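## Task

Same mill and markings in a new random start: rotate the head clockwise as seen from above, relative to the body, by 8 quarter turns (complete turns count). The mill must end upright on the table and motionless, without the robot holding anything in place. Release it and move the hand clear at the end.

## Robot and tools

Robot: one arm on a base (possibly on a mounting block, which counts as arm for clearance checks) ending in a five-finger right hand. Joint ranges in rad: shoulder pan -3.142 to 3.142, shoulder lift and wrists -6.283 to 6.283, elbow 0.000 to 3.142. Joint load limits: 141 N m for pan, lift and elbow, 26.3 N m for each wrist joint; a carried object's weight adds to the load.

Frames. Scene frame: origin on the table top under the arm base, +z up, +y to the left when looking along +x. The controlled point is the hand point, 0.05 m in front of the palm where index pad and thumb tip meet in a pinch. Its own axes: +z along the straightened fingers (fingertips 0.06-0.07 m past it), +y out of the palm, +x across the palm toward the little finger. The hand extends 0.08 m on the little-finger side; on the thumb side 0.02 m with the thumb swung in front of the palm, up to 0.09 m otherwise. A wrist bracket on the little-finger side sits 0.03 m further along +y and 0.11 m across; it can collide.

The row (14 numbers, each in [-1, 1], one list for the single arm+hand): dx, dy, dz, rx, ry, rz, little, ring, middle, index, thumb_bend, thumb_turn, force_limit, speed. The first six are an offset, not a pose: expressed in the hand point's own axes and measured from its pose in the most recent result that showed it (before any such result in the scene, and for second and later calls in one reply, from where the robot is when the action begins). 1.0 equals 0.6 m for dx-dz and 180 degrees for rx-rz; rx, ry, rz form one rotation vector. Every row in an action is measured from that same reference, not from the row before; all-zero offsets drive back to the reference rather than holding still. Finger values are absolute targets: +1 straight/open, -1 curled into the palm. thumb_bend +1 straight, -1 fully bent; thumb_turn +1 beside the palm, -1 in front of it, opposing the fingers. Pinch is roughly index -0.22, thumb_bend -0.75, thumb_turn -0.57. force_limit maps -1..+1 to about 0..10 N at the fingertip (0..15 N for the two thumb motors) and only stops closing motion. speed maps -1..+1 to nearly zero..full (full travel in 0.6 s); close at -0.9 or slower for gentle grips, since fast fingers overshoot the limit.

Tools.
- execute_actions: actions is a list holding one action, one wait, or nothing. {"actions": []} just reports state. An action {"rows": [...], "steps": n} has 1-15 rows and n up to 15 control steps of 1/30 s; each row lasts one step and the last repeats. A wait {"steps": n} allows up to 300 steps, counted from the previous result, so your reply time is included. Optional pictures (boolean). A refused call does nothing.
- move: target is one 14-number row as above (same offset rules). The hand point follows a straight path lasting 0.5-10 s (cut off at 10 s); it rotates the shorter way, does not avoid obstacles, lags and may overshoot speed near full arm extension. speed: path top speed in m/s, 0.002-0.5, default 0.25; rotation up to twice that in rad/s. stop_force: optional, 9-40 N, not allowed in the first 0.2 s of a scene; the path halts when the wrist sensor reads that much extra push against the motion for two steps, then backs up two steps and holds. Only reliable on non-rotating moves and at very low speed; omit it when moving away from something you press. The result adds a move: line with the ending (done, off_target, moving, held, fault, contact) and limits (paced = pose clipped; held = steps blocked), plus distance from target.
- wait: seconds 0-10, sends nothing new.
- zoom_image: camera (cam_high 896x504, cam_low 896x504, cam_wrist 616x616) and region [x0, y0, x1, y1] in pixels, at most 504x504.
- show_instructions: shows reference images.
- finished_scene: scene (1 or 2); irreversible, grades it and starts the next.

Motion details: each step the commanded pose is clipped to within 100 mm and 16 degrees of the measured one; commands are smoothed about 0.17 s; position wins over orientation if both cannot be met. Large moves may stop short; check the returned pose and send the rest.

Results: state line with end_effector_position (m), end_effector_quat_wxyz and velocities, in scene frame (position may be off at long reach). Wrist force and Wrist torque in the hand's own axes (offset up to ~4 N, noise up to 2.4 N, saturation ~50 N; pressing reads as force back into the arm). hand_measured, hand_stopped_by (moving, target, force, stalled, fault), hand_load_n (positive = pushed open; near 0 means grip lost), hand_force_limit, hand_speed, each six values in motor order. HELD marks steps not sent; pose unreachable means the clearance check altered the command; Hand target shows the pose currently driven toward. Fingers keep moving to their target after an action and then lock (holding at least 15 N); resend the same numbers to keep a grip, a more-closed target with higher force_limit to squeeze, a more-open one to loosen.

Avoid: torque faults or any outside force reaching 150 N (10 s stop); the arm is stiff, so aiming even slightly past a firm contact can fault; fast touches hit hard. Don't knock the mill over or off the table, drop it, or slam it. Holding loads heats motors (warning at 70 °C, brake stop at 85 °C). Hold the body steady while twisting the head, leave the mill upright and still, open the hand and retreat before finishing.

Each tool is called after "Request:" by a JSON object that holds its "method" and its "body".

## Session

Request:
{"method": "execute_actions", "body": {"actions": []}}

Scene clock: 0.00 s of 11100.00 s.
end_effector_position=(+1.0009, +0.2446, +0.3844) hand_measured=(+1.000, +1.000, +1.000, +1.000, +1.000, +1.000) hand_load_n=(+0.0, +0.0, +0.0, +0.0, +0.0, +0.0) hand_stopped_by=(target, target, target, target, target, target) hand_force_limit=0.00 hand_speed=-0.80 end_effector_quat_wxyz=(+0.232, +0.447, +0.490, +0.711) end_effector_velocity=(-0.000, +0.000, +0.000) end_effector_angular_velocity=(-0.000, -0.001, +0.000)
Joint positions: [-0.002 -0.519  0.576 -0.182  1.106  0.49 ]
Joint velocities: [ 0.    -0.     0.001 -0.001 -0.    -0.   ]
Motor temperatures (°C, as the motors report them): [23 21 25 31 28 34]
Wrist force (N, on the end effector, along its own x y z axes, offset not removed): no reading
Wrist torque (N m, same axes, about the end effector's origin, offset not removed): no reading
Hand target: +1.001, +0.245, +0.384; +0.232, +0.447, +0.490, +0.711

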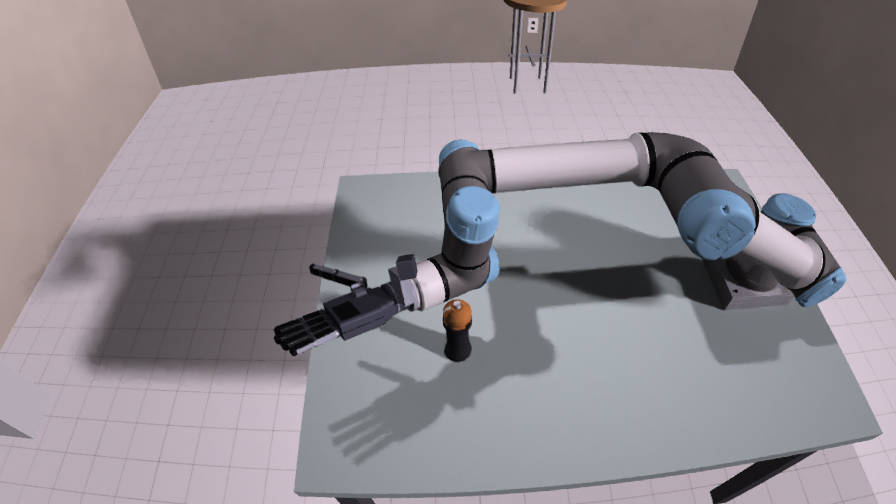

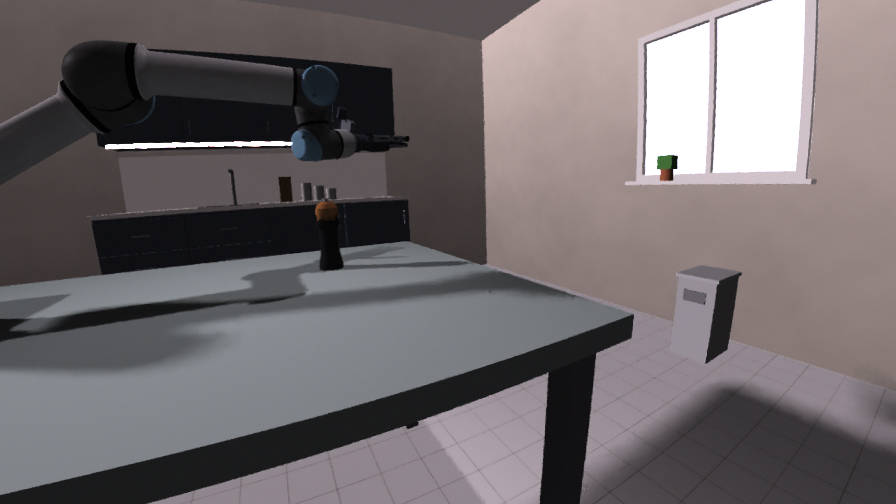

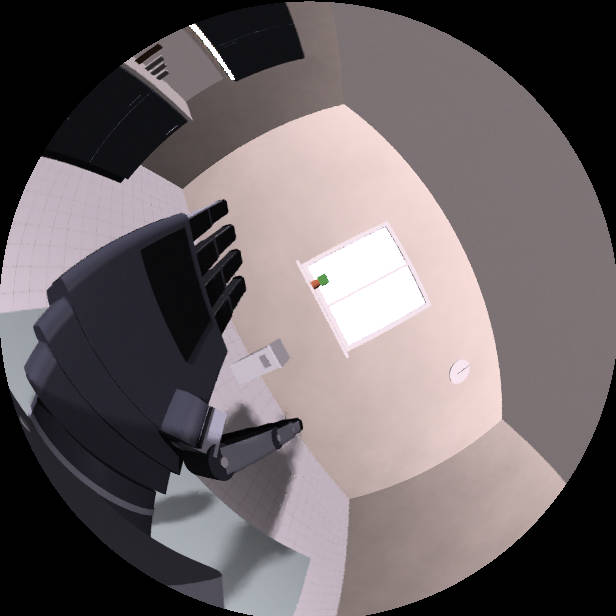

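Request:
{"method": "move", "body": {"target": [0.181,-0.0923,-0.618,0.143,-0.140,-0.628,1,1,1,1,1,-1,0.2,0], "speed": 0.35}}

Request:
{"method": "move", "body": {"target": [0.348,0,0,0,0,0,1,1,1,1,1,-1,0.2,0], "speed": 0.25}}

Scene clock: 13.07 s of 11100.00 s.
end_effector_position=(+0.6216, +0.1697, +0.3341) hand_measured=(+1.000, +1.000, +1.000, +1.000, +1.000, -1.000) hand_load_n=(+0.0, +0.0, +0.0, +0.0, +0.0, +0.0) hand_stopped_by=(target, target, target, target, target, target) hand_force_limit=0.20 hand_speed=0.00 end_effector_quat_wxyz=(+0.707, -0.000, +0.707, +0.000) end_effector_velocity=(-0.003, -0.001, -0.000) end_effector_angular_velocity=(-0.012, -0.005, -0.003)
Joint positions: [-0.116 -1.442  2.091 -0.639  1.503 -1.567]
Joint velocities: [-0.002 -0.006  0.009 -0.008  0.001 -0.011]
Motor temperatures (°C, as the motors report them): [23 21 25 31 28 34]
Wrist force (N, on the end effector, along its own x y z axes, offset not removed): [-0.2 2.3 3.3]
Wrist torque (N m, same axes, about the end effector's origin, offset not removed): [0.20 -0.15 0.05]
Hand target: +0.621, +0.170, +0.334; +0.707, -0.001, +0.707, -0.000
Off the commanded pose: 0.001 m, 0 deg.
After step 90, 6.47 s passed at rest.
move: done

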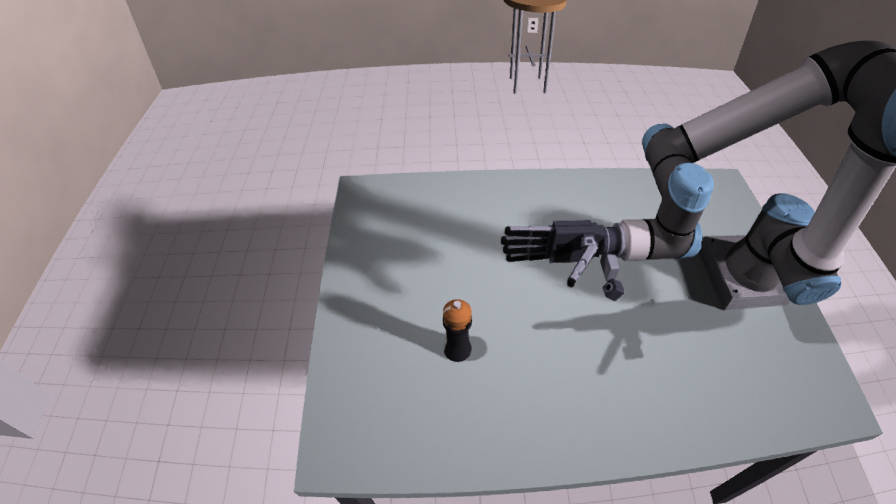

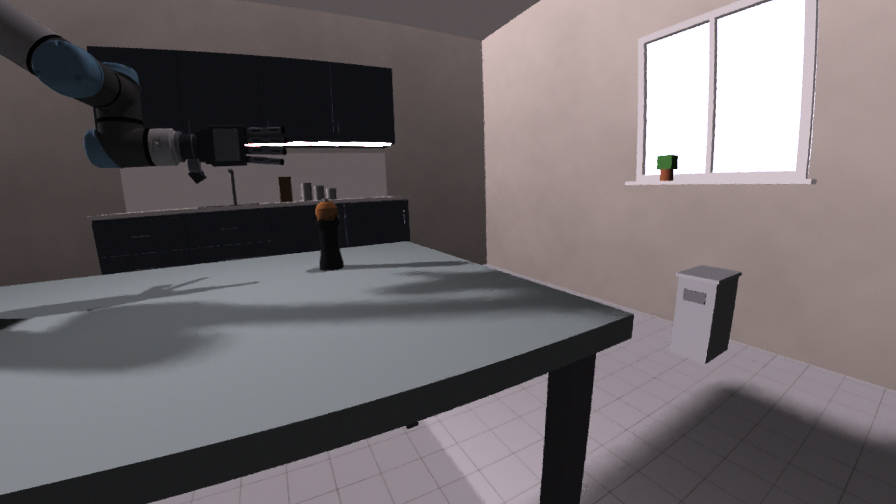

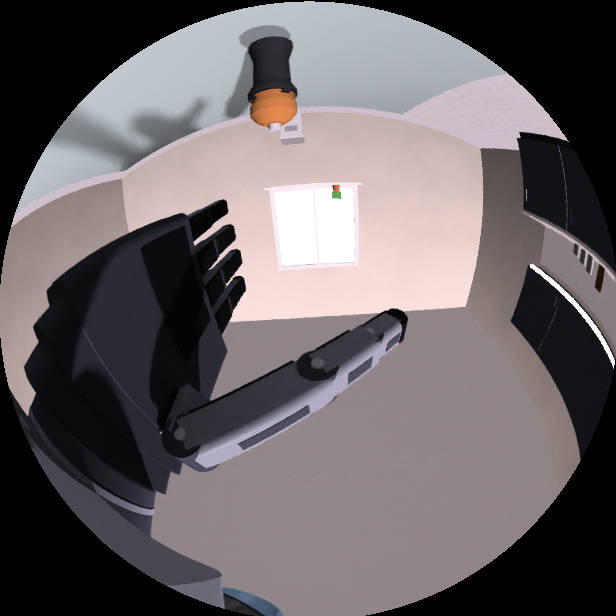

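Scene clock: 14.60 s of 11100.00 s.
end_effector_position=(+0.6216, +0.1699, +0.1256) hand_measured=(+1.000, +1.000, +1.000, +1.000, +1.000, -1.000) hand_load_n=(+0.0, +0.0, +0.0, +0.0, +0.0, +0.0) hand_stopped_by=(target, target, target, target, target, target) hand_force_limit=0.20 hand_speed=0.00 end_effector_quat_wxyz=(+0.707, -0.000, +0.707, +0.000) end_effector_velocity=(+0.001, +0.000, -0.002) end_effector_angular_velocity=(+0.000, -0.005, +0.001)
Joint positions: [-0.114 -0.962  2.216 -1.243  1.505 -1.567]
Joint velocities: [ 0.001  0.011 -0.003 -0.012  0.     0.001]
Motor temperatures (°C, as the motors report them): [23 21 25 31 28 34]
Wrist force (N, on the end effector, along its own x y z axes, offset not removed): [0.0 3.5 2.1]
Wrist torque (N m, same axes, about the end effector's origin, offset not removed): [0.44 -0.10 0.14]
Hand target: +0.622, +0.170, +0.125; +0.707, -0.000, +0.707, +0.000
Off the commanded pose: 0.000 m, 0 deg.
move: done

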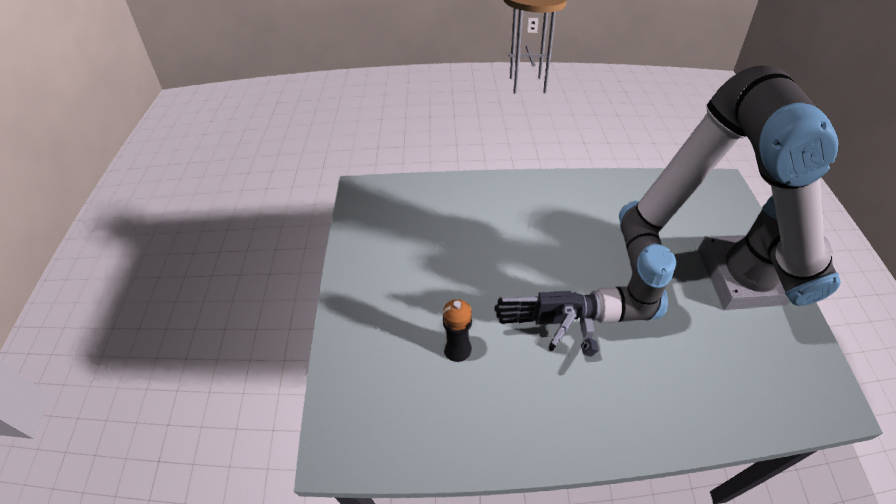

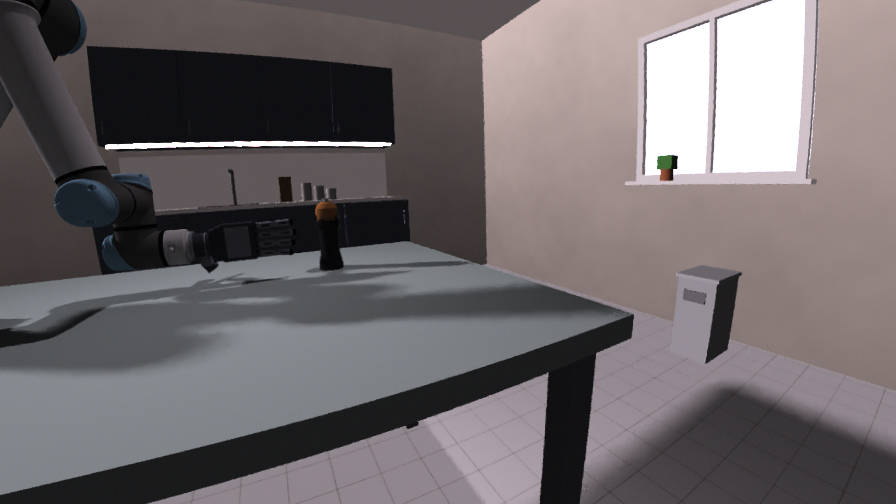

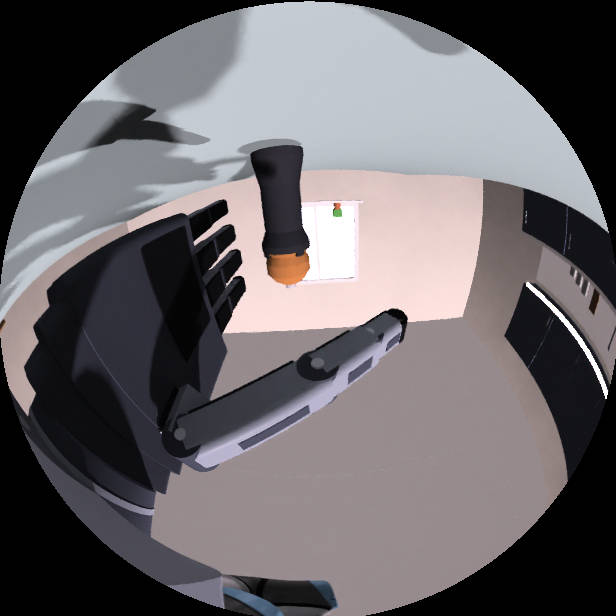

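Request:
{"method": "move", "body": {"target": [0,-0.02,0.17,0,0,0,1,1,1,1,1,-1,0.2,0], "speed": 0.12}}

Scene clock: 17.50 s of 11100.00 s.
end_effector_position=(+0.7232, +0.1577, +0.1257) hand_measured=(+1.000, +1.000, +1.000, +1.000, +1.000, -1.000) hand_load_n=(+0.0, +0.0, +0.0, +0.0, +0.0, +0.0) hand_stopped_by=(target, target, target, target, target, target) hand_force_limit=0.20 hand_speed=0.00 end_effector_quat_wxyz=(+0.707, -0.000, +0.707, +0.000) end_effector_velocity=(+0.003, -0.000, -0.001) end_effector_angular_velocity=(+0.001, +0.003, -0.000)
Joint positions: [-0.125 -0.853  1.929 -1.065  1.493 -1.567]
Joint velocities: [-0.     0.005 -0.009  0.007 -0.     0.001]
Motor temperatures (°C, as the motors report them): [23 21 25 31 28 34]
Wrist force (N, on the end effector, along its own x y z axes, offset not removed): [-0.2 2.5 4.1]
Wrist torque (N m, same axes, about the end effector's origin, offset not removed): [0.26 -0.09 -0.02]
Hand target: +0.724, +0.158, +0.126; +0.707, -0.000, +0.707, +0.000
Off the commanded pose: 0.000 m, 0 deg.
move: done

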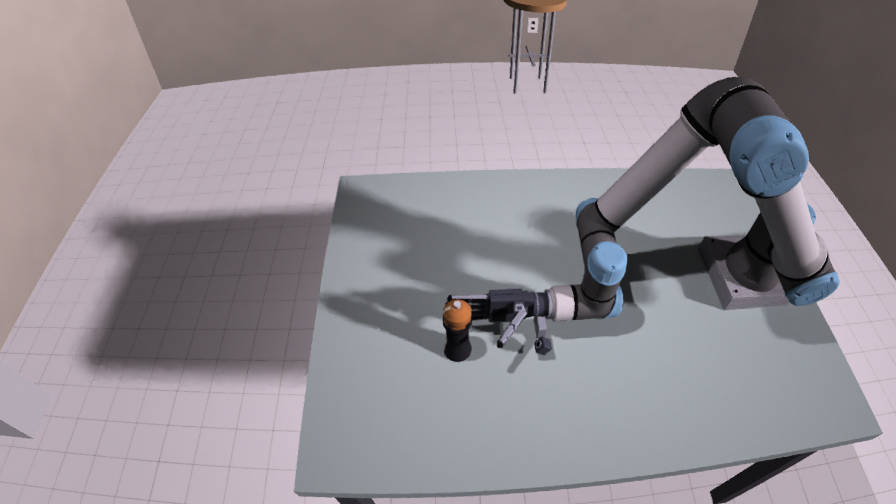

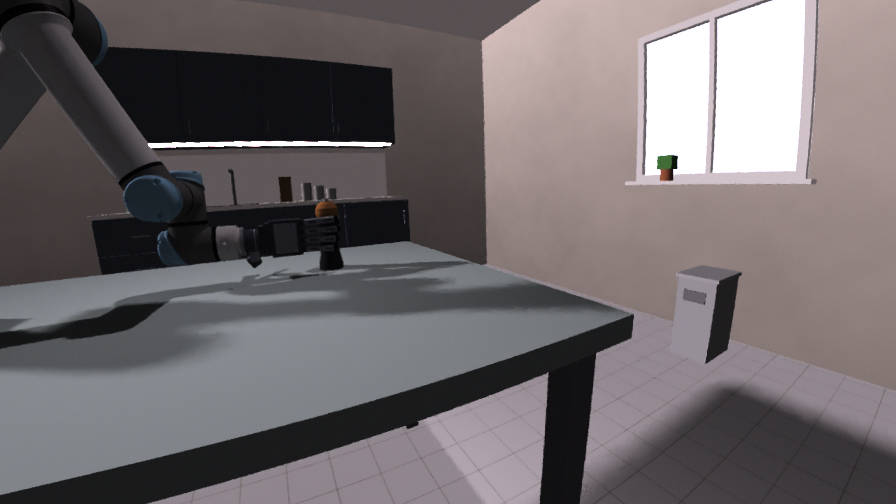

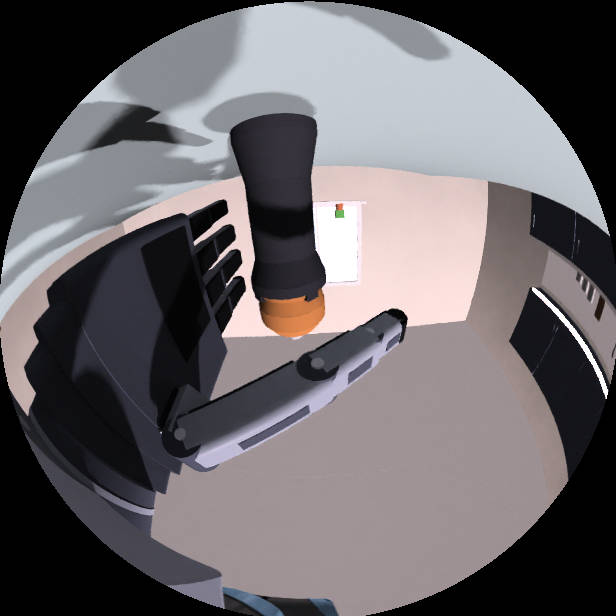

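Request:
{"method": "move", "body": {"target": [0,0.008,0.11,0,0,0,1,1,1,1,1,-1,0.2,0], "speed": 0.06}}

Scene clock: 20.20 s of 11100.00 s.
end_effector_position=(+0.7889, +0.1624, +0.1257) hand_measured=(+1.000, +1.000, +1.000, +1.000, +1.000, -1.000) hand_load_n=(+0.0, +0.0, +0.0, +0.0, +0.0, +0.0) hand_stopped_by=(target, target, target, target, target, target) hand_force_limit=0.20 hand_speed=0.00 end_effector_quat_wxyz=(+0.707, -0.000, +0.707, +0.000) end_effector_velocity=(+0.003, +0.000, +0.001) end_effector_angular_velocity=(+0.001, -0.002, -0.000)
Joint positions: [-0.107 -0.765  1.719 -0.944  1.512 -1.567]
Joint velocities: [ 0.001  0.003 -0.009  0.004  0.001  0.001]
Motor temperatures (°C, as the motors report them): [23 21 25 31 28 34]
Wrist force (N, on the end effector, along its own x y z axes, offset not removed): [-1.9 1.6 1.2]
Wrist torque (N m, same axes, about the end effector's origin, offset not removed): [0.42 0.06 -0.15]
Hand target: +0.789, +0.162, +0.126; +0.707, -0.000, +0.707, +0.000
Off the commanded pose: 0.000 m, 0 deg.
move: done

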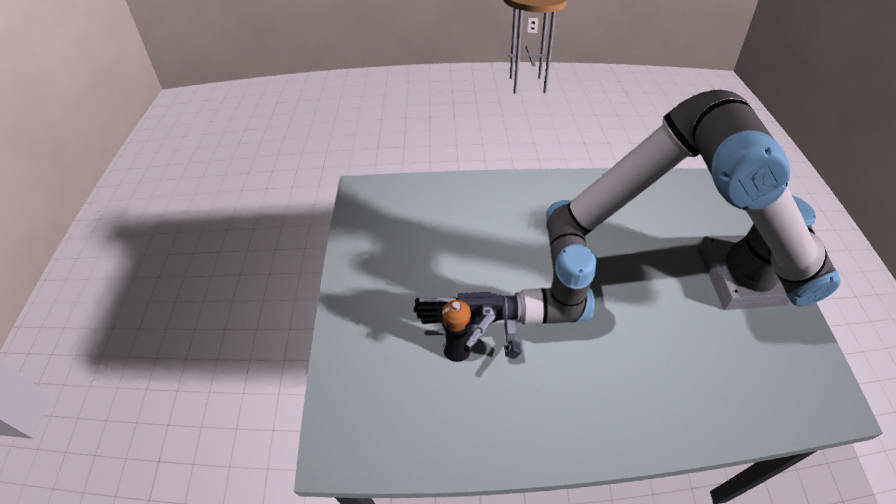

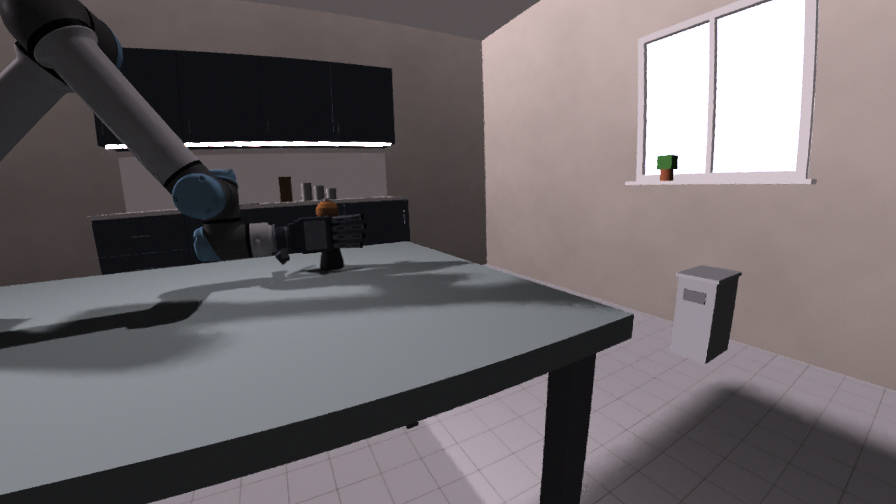

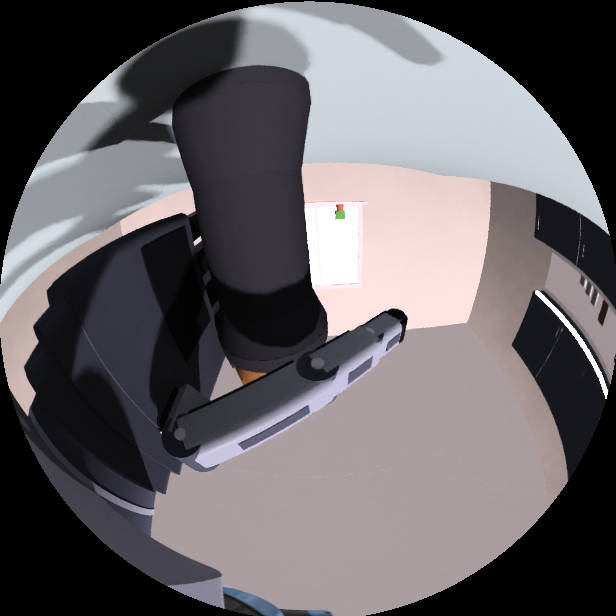

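Request:
{"method": "move", "body": {"target": [0,0,0,0,0,0,-1,-1,-1,1,-1,-1,0.2,-0.6]}}

Request:
{"method": "move", "body": {"target": [-0.015,0,0,0,0,0,-1,-1,-1,1,-1,-1,0.2,-0.6], "speed": 0.03}}

Scene clock: 23.73 s of 11100.00 s.
end_effector_position=(+0.7889, +0.1624, +0.1257) hand_measured=(-0.284, -0.240, -0.130, +1.000, +0.258, -1.000) hand_load_n=(+8.5, +0.5, +3.5, +0.0, +10.5, +7.5) hand_stopped_by=(force, force, force, target, force, target) hand_force_limit=0.20 hand_speed=-0.60 end_effector_quat_wxyz=(+0.707, -0.000, +0.707, +0.000) end_effector_velocity=(+0.000, +0.000, +0.000) end_effector_angular_velocity=(-0.001, -0.001, -0.000)
Joint positions: [-0.107 -0.765  1.719 -0.944  1.512 -1.567]
Joint velocities: [ 0.    -0.    -0.001 -0.     0.001 -0.001]
Motor temperatures (°C, as the motors report them): [23 21 25 31 28 34]
Wrist force (N, on the end effector, along its own x y z axes, offset not removed): [-1.0 3.4 3.3]
Wrist torque (N m, same axes, about the end effector's origin, offset not removed): [0.34 -0.36 0.07]
Hand target: +0.789, +0.162, +0.126; +0.707, -0.000, +0.707, +0.000
Off the commanded pose: 0.000 m, 0 deg.
move: done

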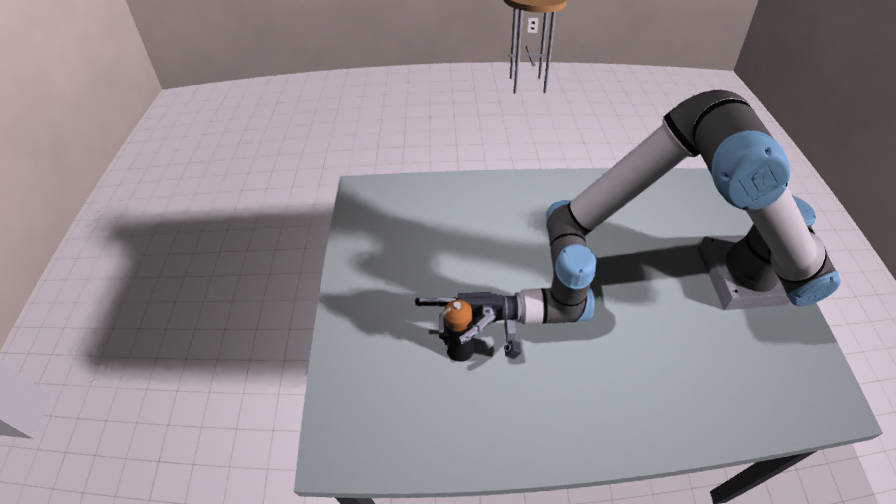

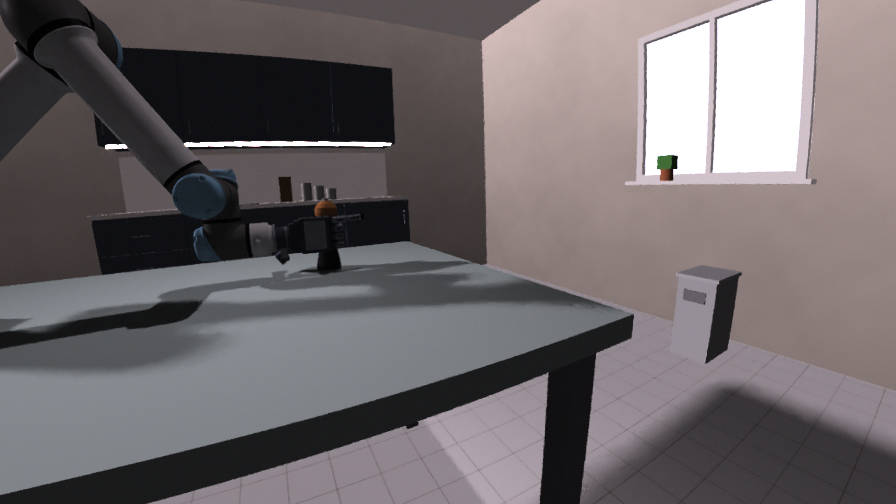

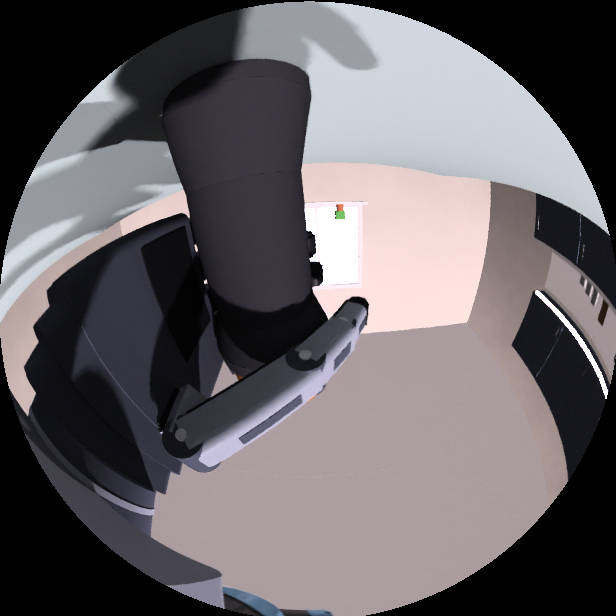

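Scene clock: 24.50 s of 11100.00 s.
end_effector_position=(+0.7889, +0.1624, +0.1344) hand_measured=(-0.284, -0.240, -0.130, +1.000, +0.258, -1.000) hand_load_n=(+3.0, +0.0, +5.5, +0.0, +10.0, +2.0) hand_stopped_by=(force, force, force, target, force, target) hand_force_limit=0.20 hand_speed=-0.60 end_effector_quat_wxyz=(+0.707, -0.000, +0.707, +0.000) end_effector_velocity=(+0.000, -0.000, +0.003) end_effector_angular_velocity=(+0.000, -0.000, +0.000)
Joint positions: [-0.107 -0.781  1.72  -0.928  1.512 -1.567]
Joint velocities: [-0.    -0.005 -0.     0.005 -0.     0.   ]
Motor temperatures (°C, as the motors report them): [23 21 25 31 28 34]
Wrist force (N, on the end effector, along its own x y z axes, offset not removed): [4.6 1.5 2.2]
Wrist torque (N m, same axes, about the end effector's origin, offset not removed): [0.21 0.00 -0.06]
Hand target: +0.789, +0.162, +0.135; +0.707, -0.000, +0.707, +0.000
Off the commanded pose: 0.000 m, 0 deg.
move: done

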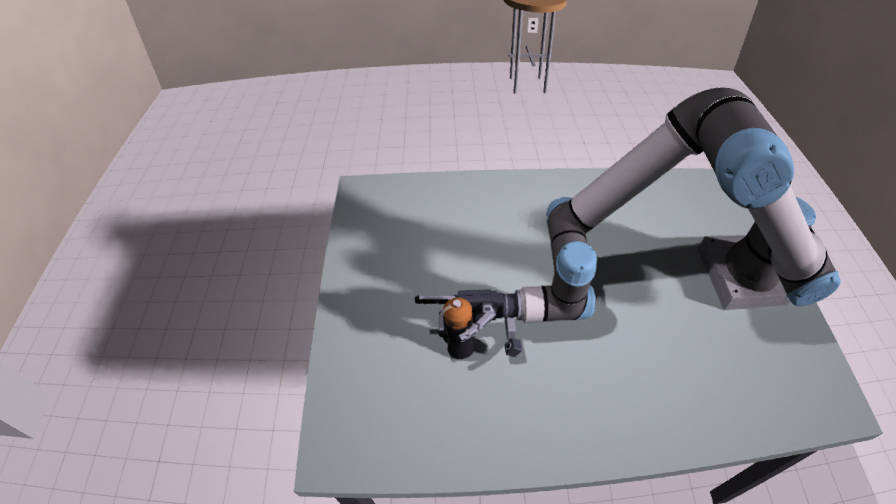

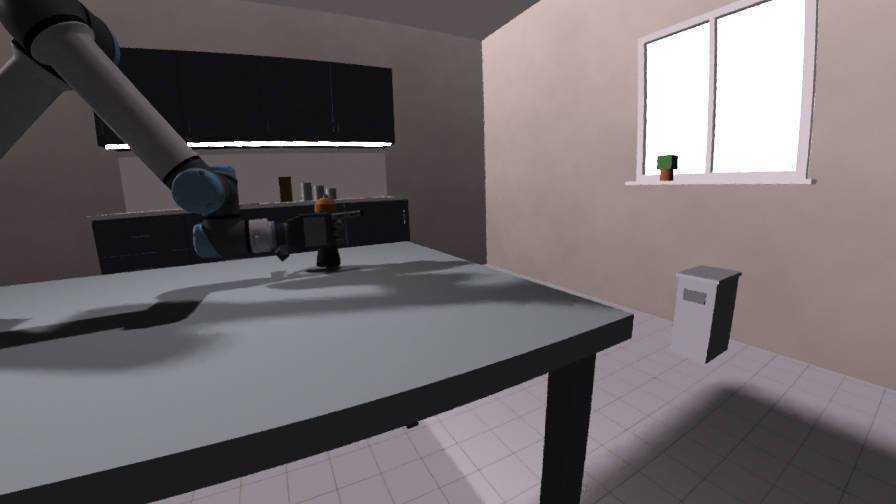

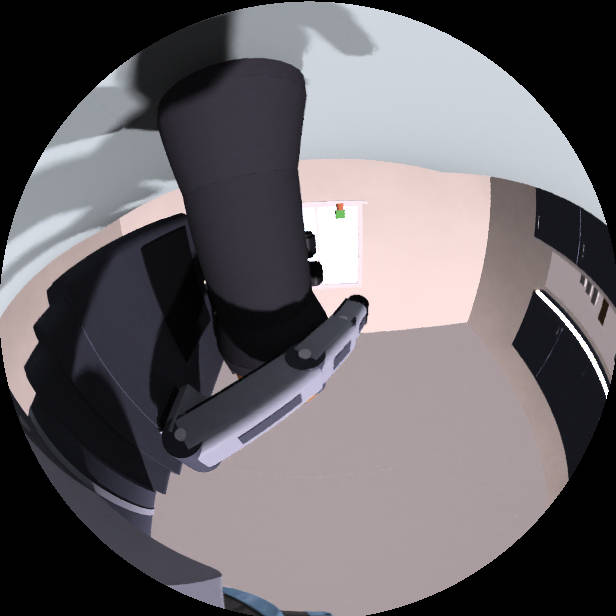

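Request:
{"method": "move", "body": {"target": [0,-0.14,-0.39,0,0,0,-1,-1,-1,1,-1,-1,0.2,-0.6], "speed": 0.15}}

Request:
{"method": "move", "body": {"target": [0.02,0,0,0,0,0,-1,-1,-1,1,-1,-1,0.2,-0.6], "speed": 0.005, "stop_force": 9}}

Request:
{"method": "move", "body": {"target": [0,0,0,0,0,0,1,1,1,1,1,-1,0.2,-0.3]}}

Scene clock: 28.17 s of 11100.00 s.
end_effector_position=(+0.5551, +0.0788, +0.1343) hand_measured=(-0.284, -0.240, -0.130, +1.000, +0.258, -1.000) hand_load_n=(+3.0, +0.0, +5.5, +0.0, +10.0, +2.0) hand_stopped_by=(force, force, force, target, force, target) hand_force_limit=0.20 hand_speed=-0.60 end_effector_quat_wxyz=(+0.707, -0.000, +0.707, +0.000) end_effector_velocity=(-0.003, -0.001, -0.000) end_effector_angular_velocity=(+0.001, +0.000, +0.000)
Joint positions: [-0.44  -1.061  2.454 -1.382  1.18  -1.57 ]
Joint velocities: [-0.007 -0.001  0.007 -0.005 -0.008  0.001]
Motor temperatures (°C, as the motors report them): [23 21 25 31 28 34]
Wrist force (N, on the end effector, along its own x y z axes, offset not removed): [5.3 2.1 2.1]
Wrist torque (N m, same axes, about the end effector's origin, offset not removed): [0.26 0.01 0.00]
Hand target: +0.555, +0.079, +0.134; +0.707, -0.000, +0.707, +0.000
Off the commanded pose: 0.001 m, 0 deg.
move: done

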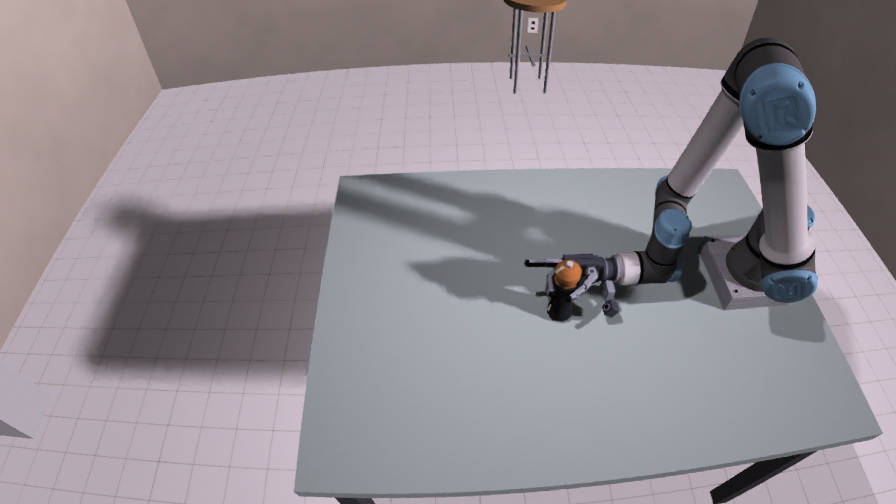

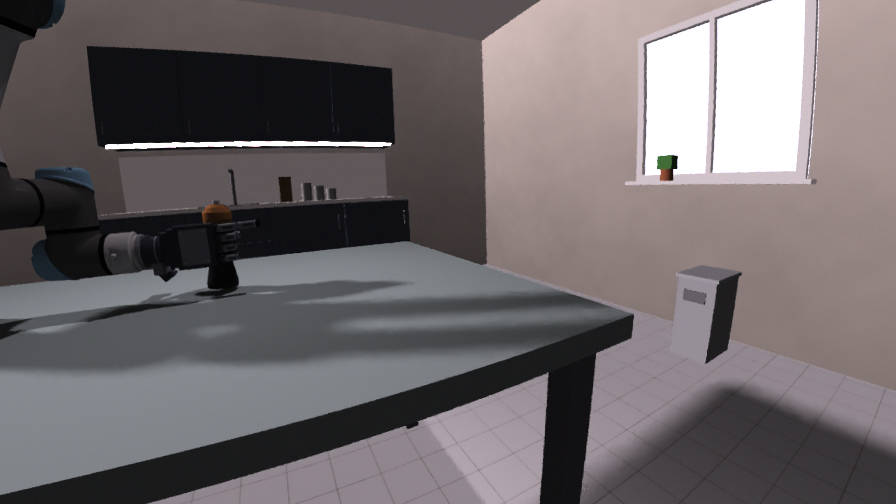

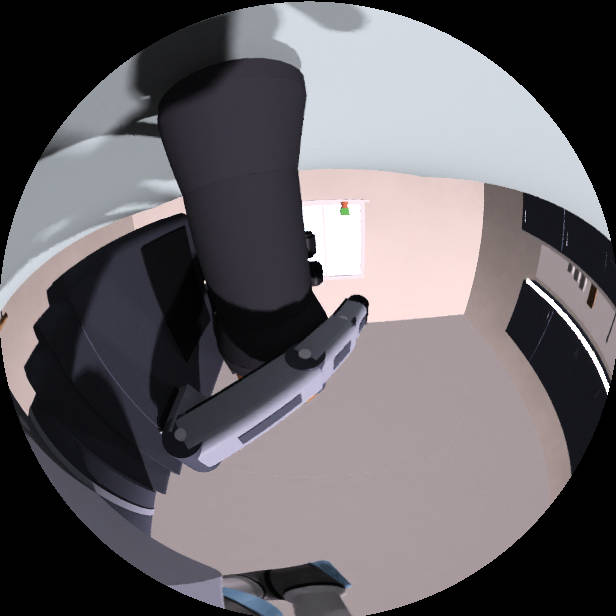

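Scene clock: 30.23 s of 11100.00 s.
end_effector_position=(+0.5552, +0.0788, +0.1259) hand_measured=(-0.284, -0.240, -0.130, +1.000, +0.258, -1.000) hand_load_n=(+2.0, +0.0, +5.5, +0.0, +10.0, +4.5) hand_stopped_by=(force, force, force, target, force, target) hand_force_limit=0.20 hand_speed=-0.60 end_effector_quat_wxyz=(+0.707, -0.000, +0.707, +0.000) end_effector_velocity=(+0.000, +0.000, +0.002) end_effector_angular_velocity=(+0.000, -0.000, +0.000)
Joint positions: [-0.44  -1.03   2.453 -1.411  1.18  -1.57 ]
Joint velocities: [ 0.    -0.005 -0.001  0.005 -0.     0.   ]
Motor temperatures (°C, as the motors report them): [23 21 25 31 28 34]
Wrist force (N, on the end effector, along its own x y z axes, offset not removed): [-5.7 2.8 0.8]
Wrist torque (N m, same axes, about the end effector's origin, offset not removed): [0.36 -0.05 -0.04]
Hand target: +0.555, +0.079, +0.126; +0.707, -0.000, +0.707, +0.000
Off the commanded pose: 0.004 m, 0 deg.
move: contact

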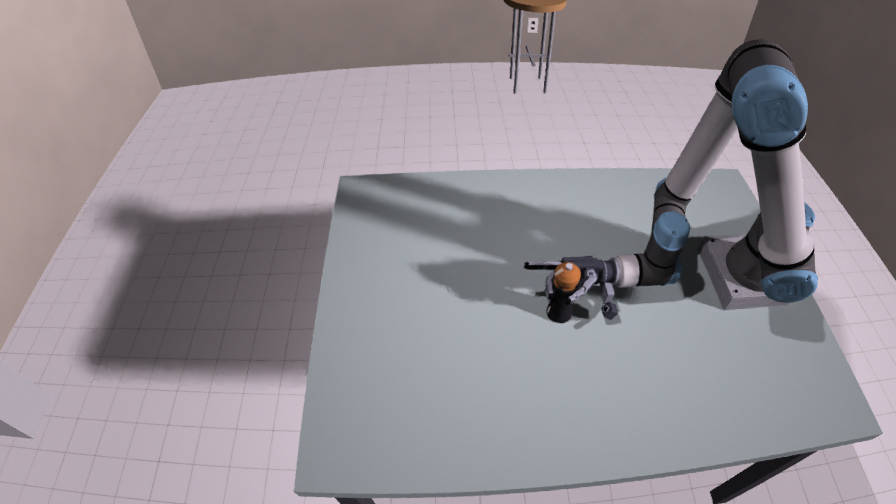

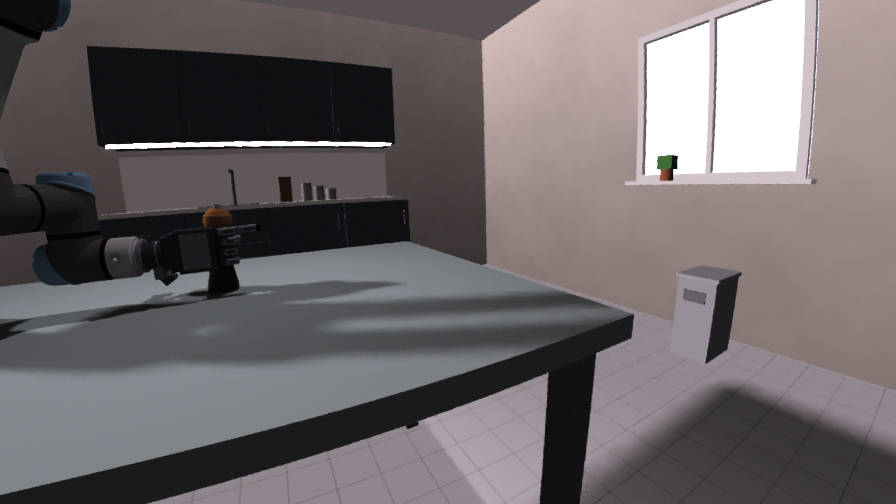

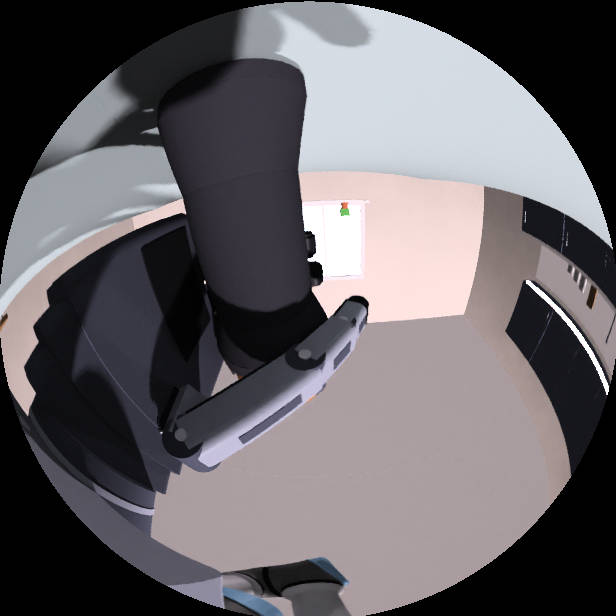

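Scene clock: 31.60 s of 11100.00 s.
end_effector_position=(+0.5552, +0.0788, +0.1259) hand_measured=(+1.000, +1.000, +1.000, +1.000, +1.000, -1.000) hand_load_n=(+0.0, +0.0, +0.0, +0.0, +0.0, +0.0) hand_stopped_by=(target, target, target, target, target, target) hand_force_limit=0.20 hand_speed=-0.30 end_effector_quat_wxyz=(+0.707, -0.000, +0.707, +0.000) end_effector_velocity=(-0.000, -0.000, +0.000) end_effector_angular_velocity=(-0.001, -0.001, -0.001)
Joint positions: [-0.44  -1.03   2.453 -1.411  1.18  -1.57 ]
Joint velocities: [-0.     0.     0.    -0.001  0.001 -0.001]
Motor temperatures (°C, as the motors report them): [23 21 25 31 28 34]
Wrist force (N, on the end effector, along its own x y z axes, offset not removed): [-0.7 1.2 3.0]
Wrist torque (N m, same axes, about the end effector's origin, offset not removed): [0.30 -0.14 -0.04]
Hand target: +0.555, +0.079, +0.126; +0.707, -0.000, +0.707, +0.000
Off the commanded pose: 0.000 m, 0 deg.
move: done

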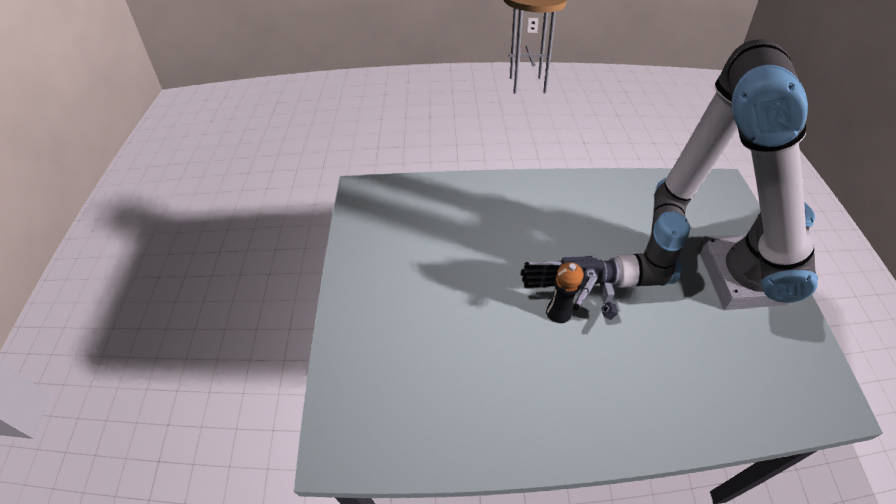

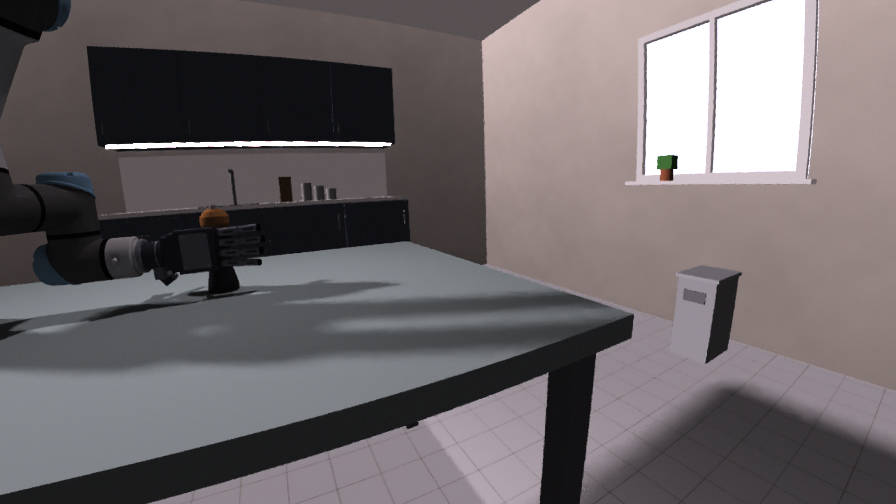

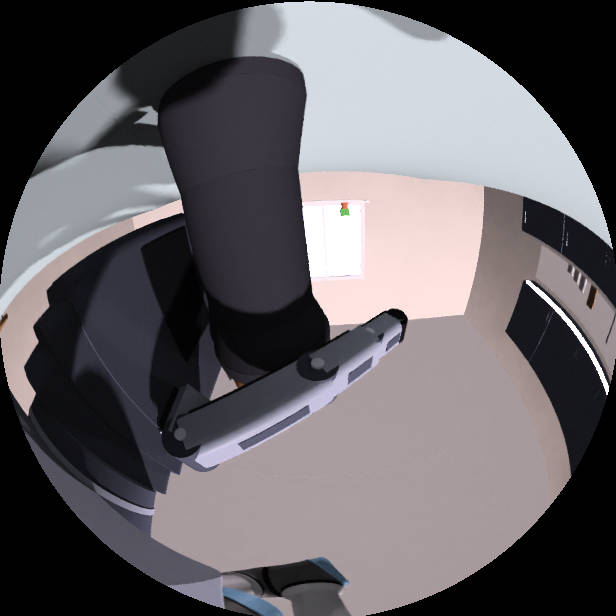

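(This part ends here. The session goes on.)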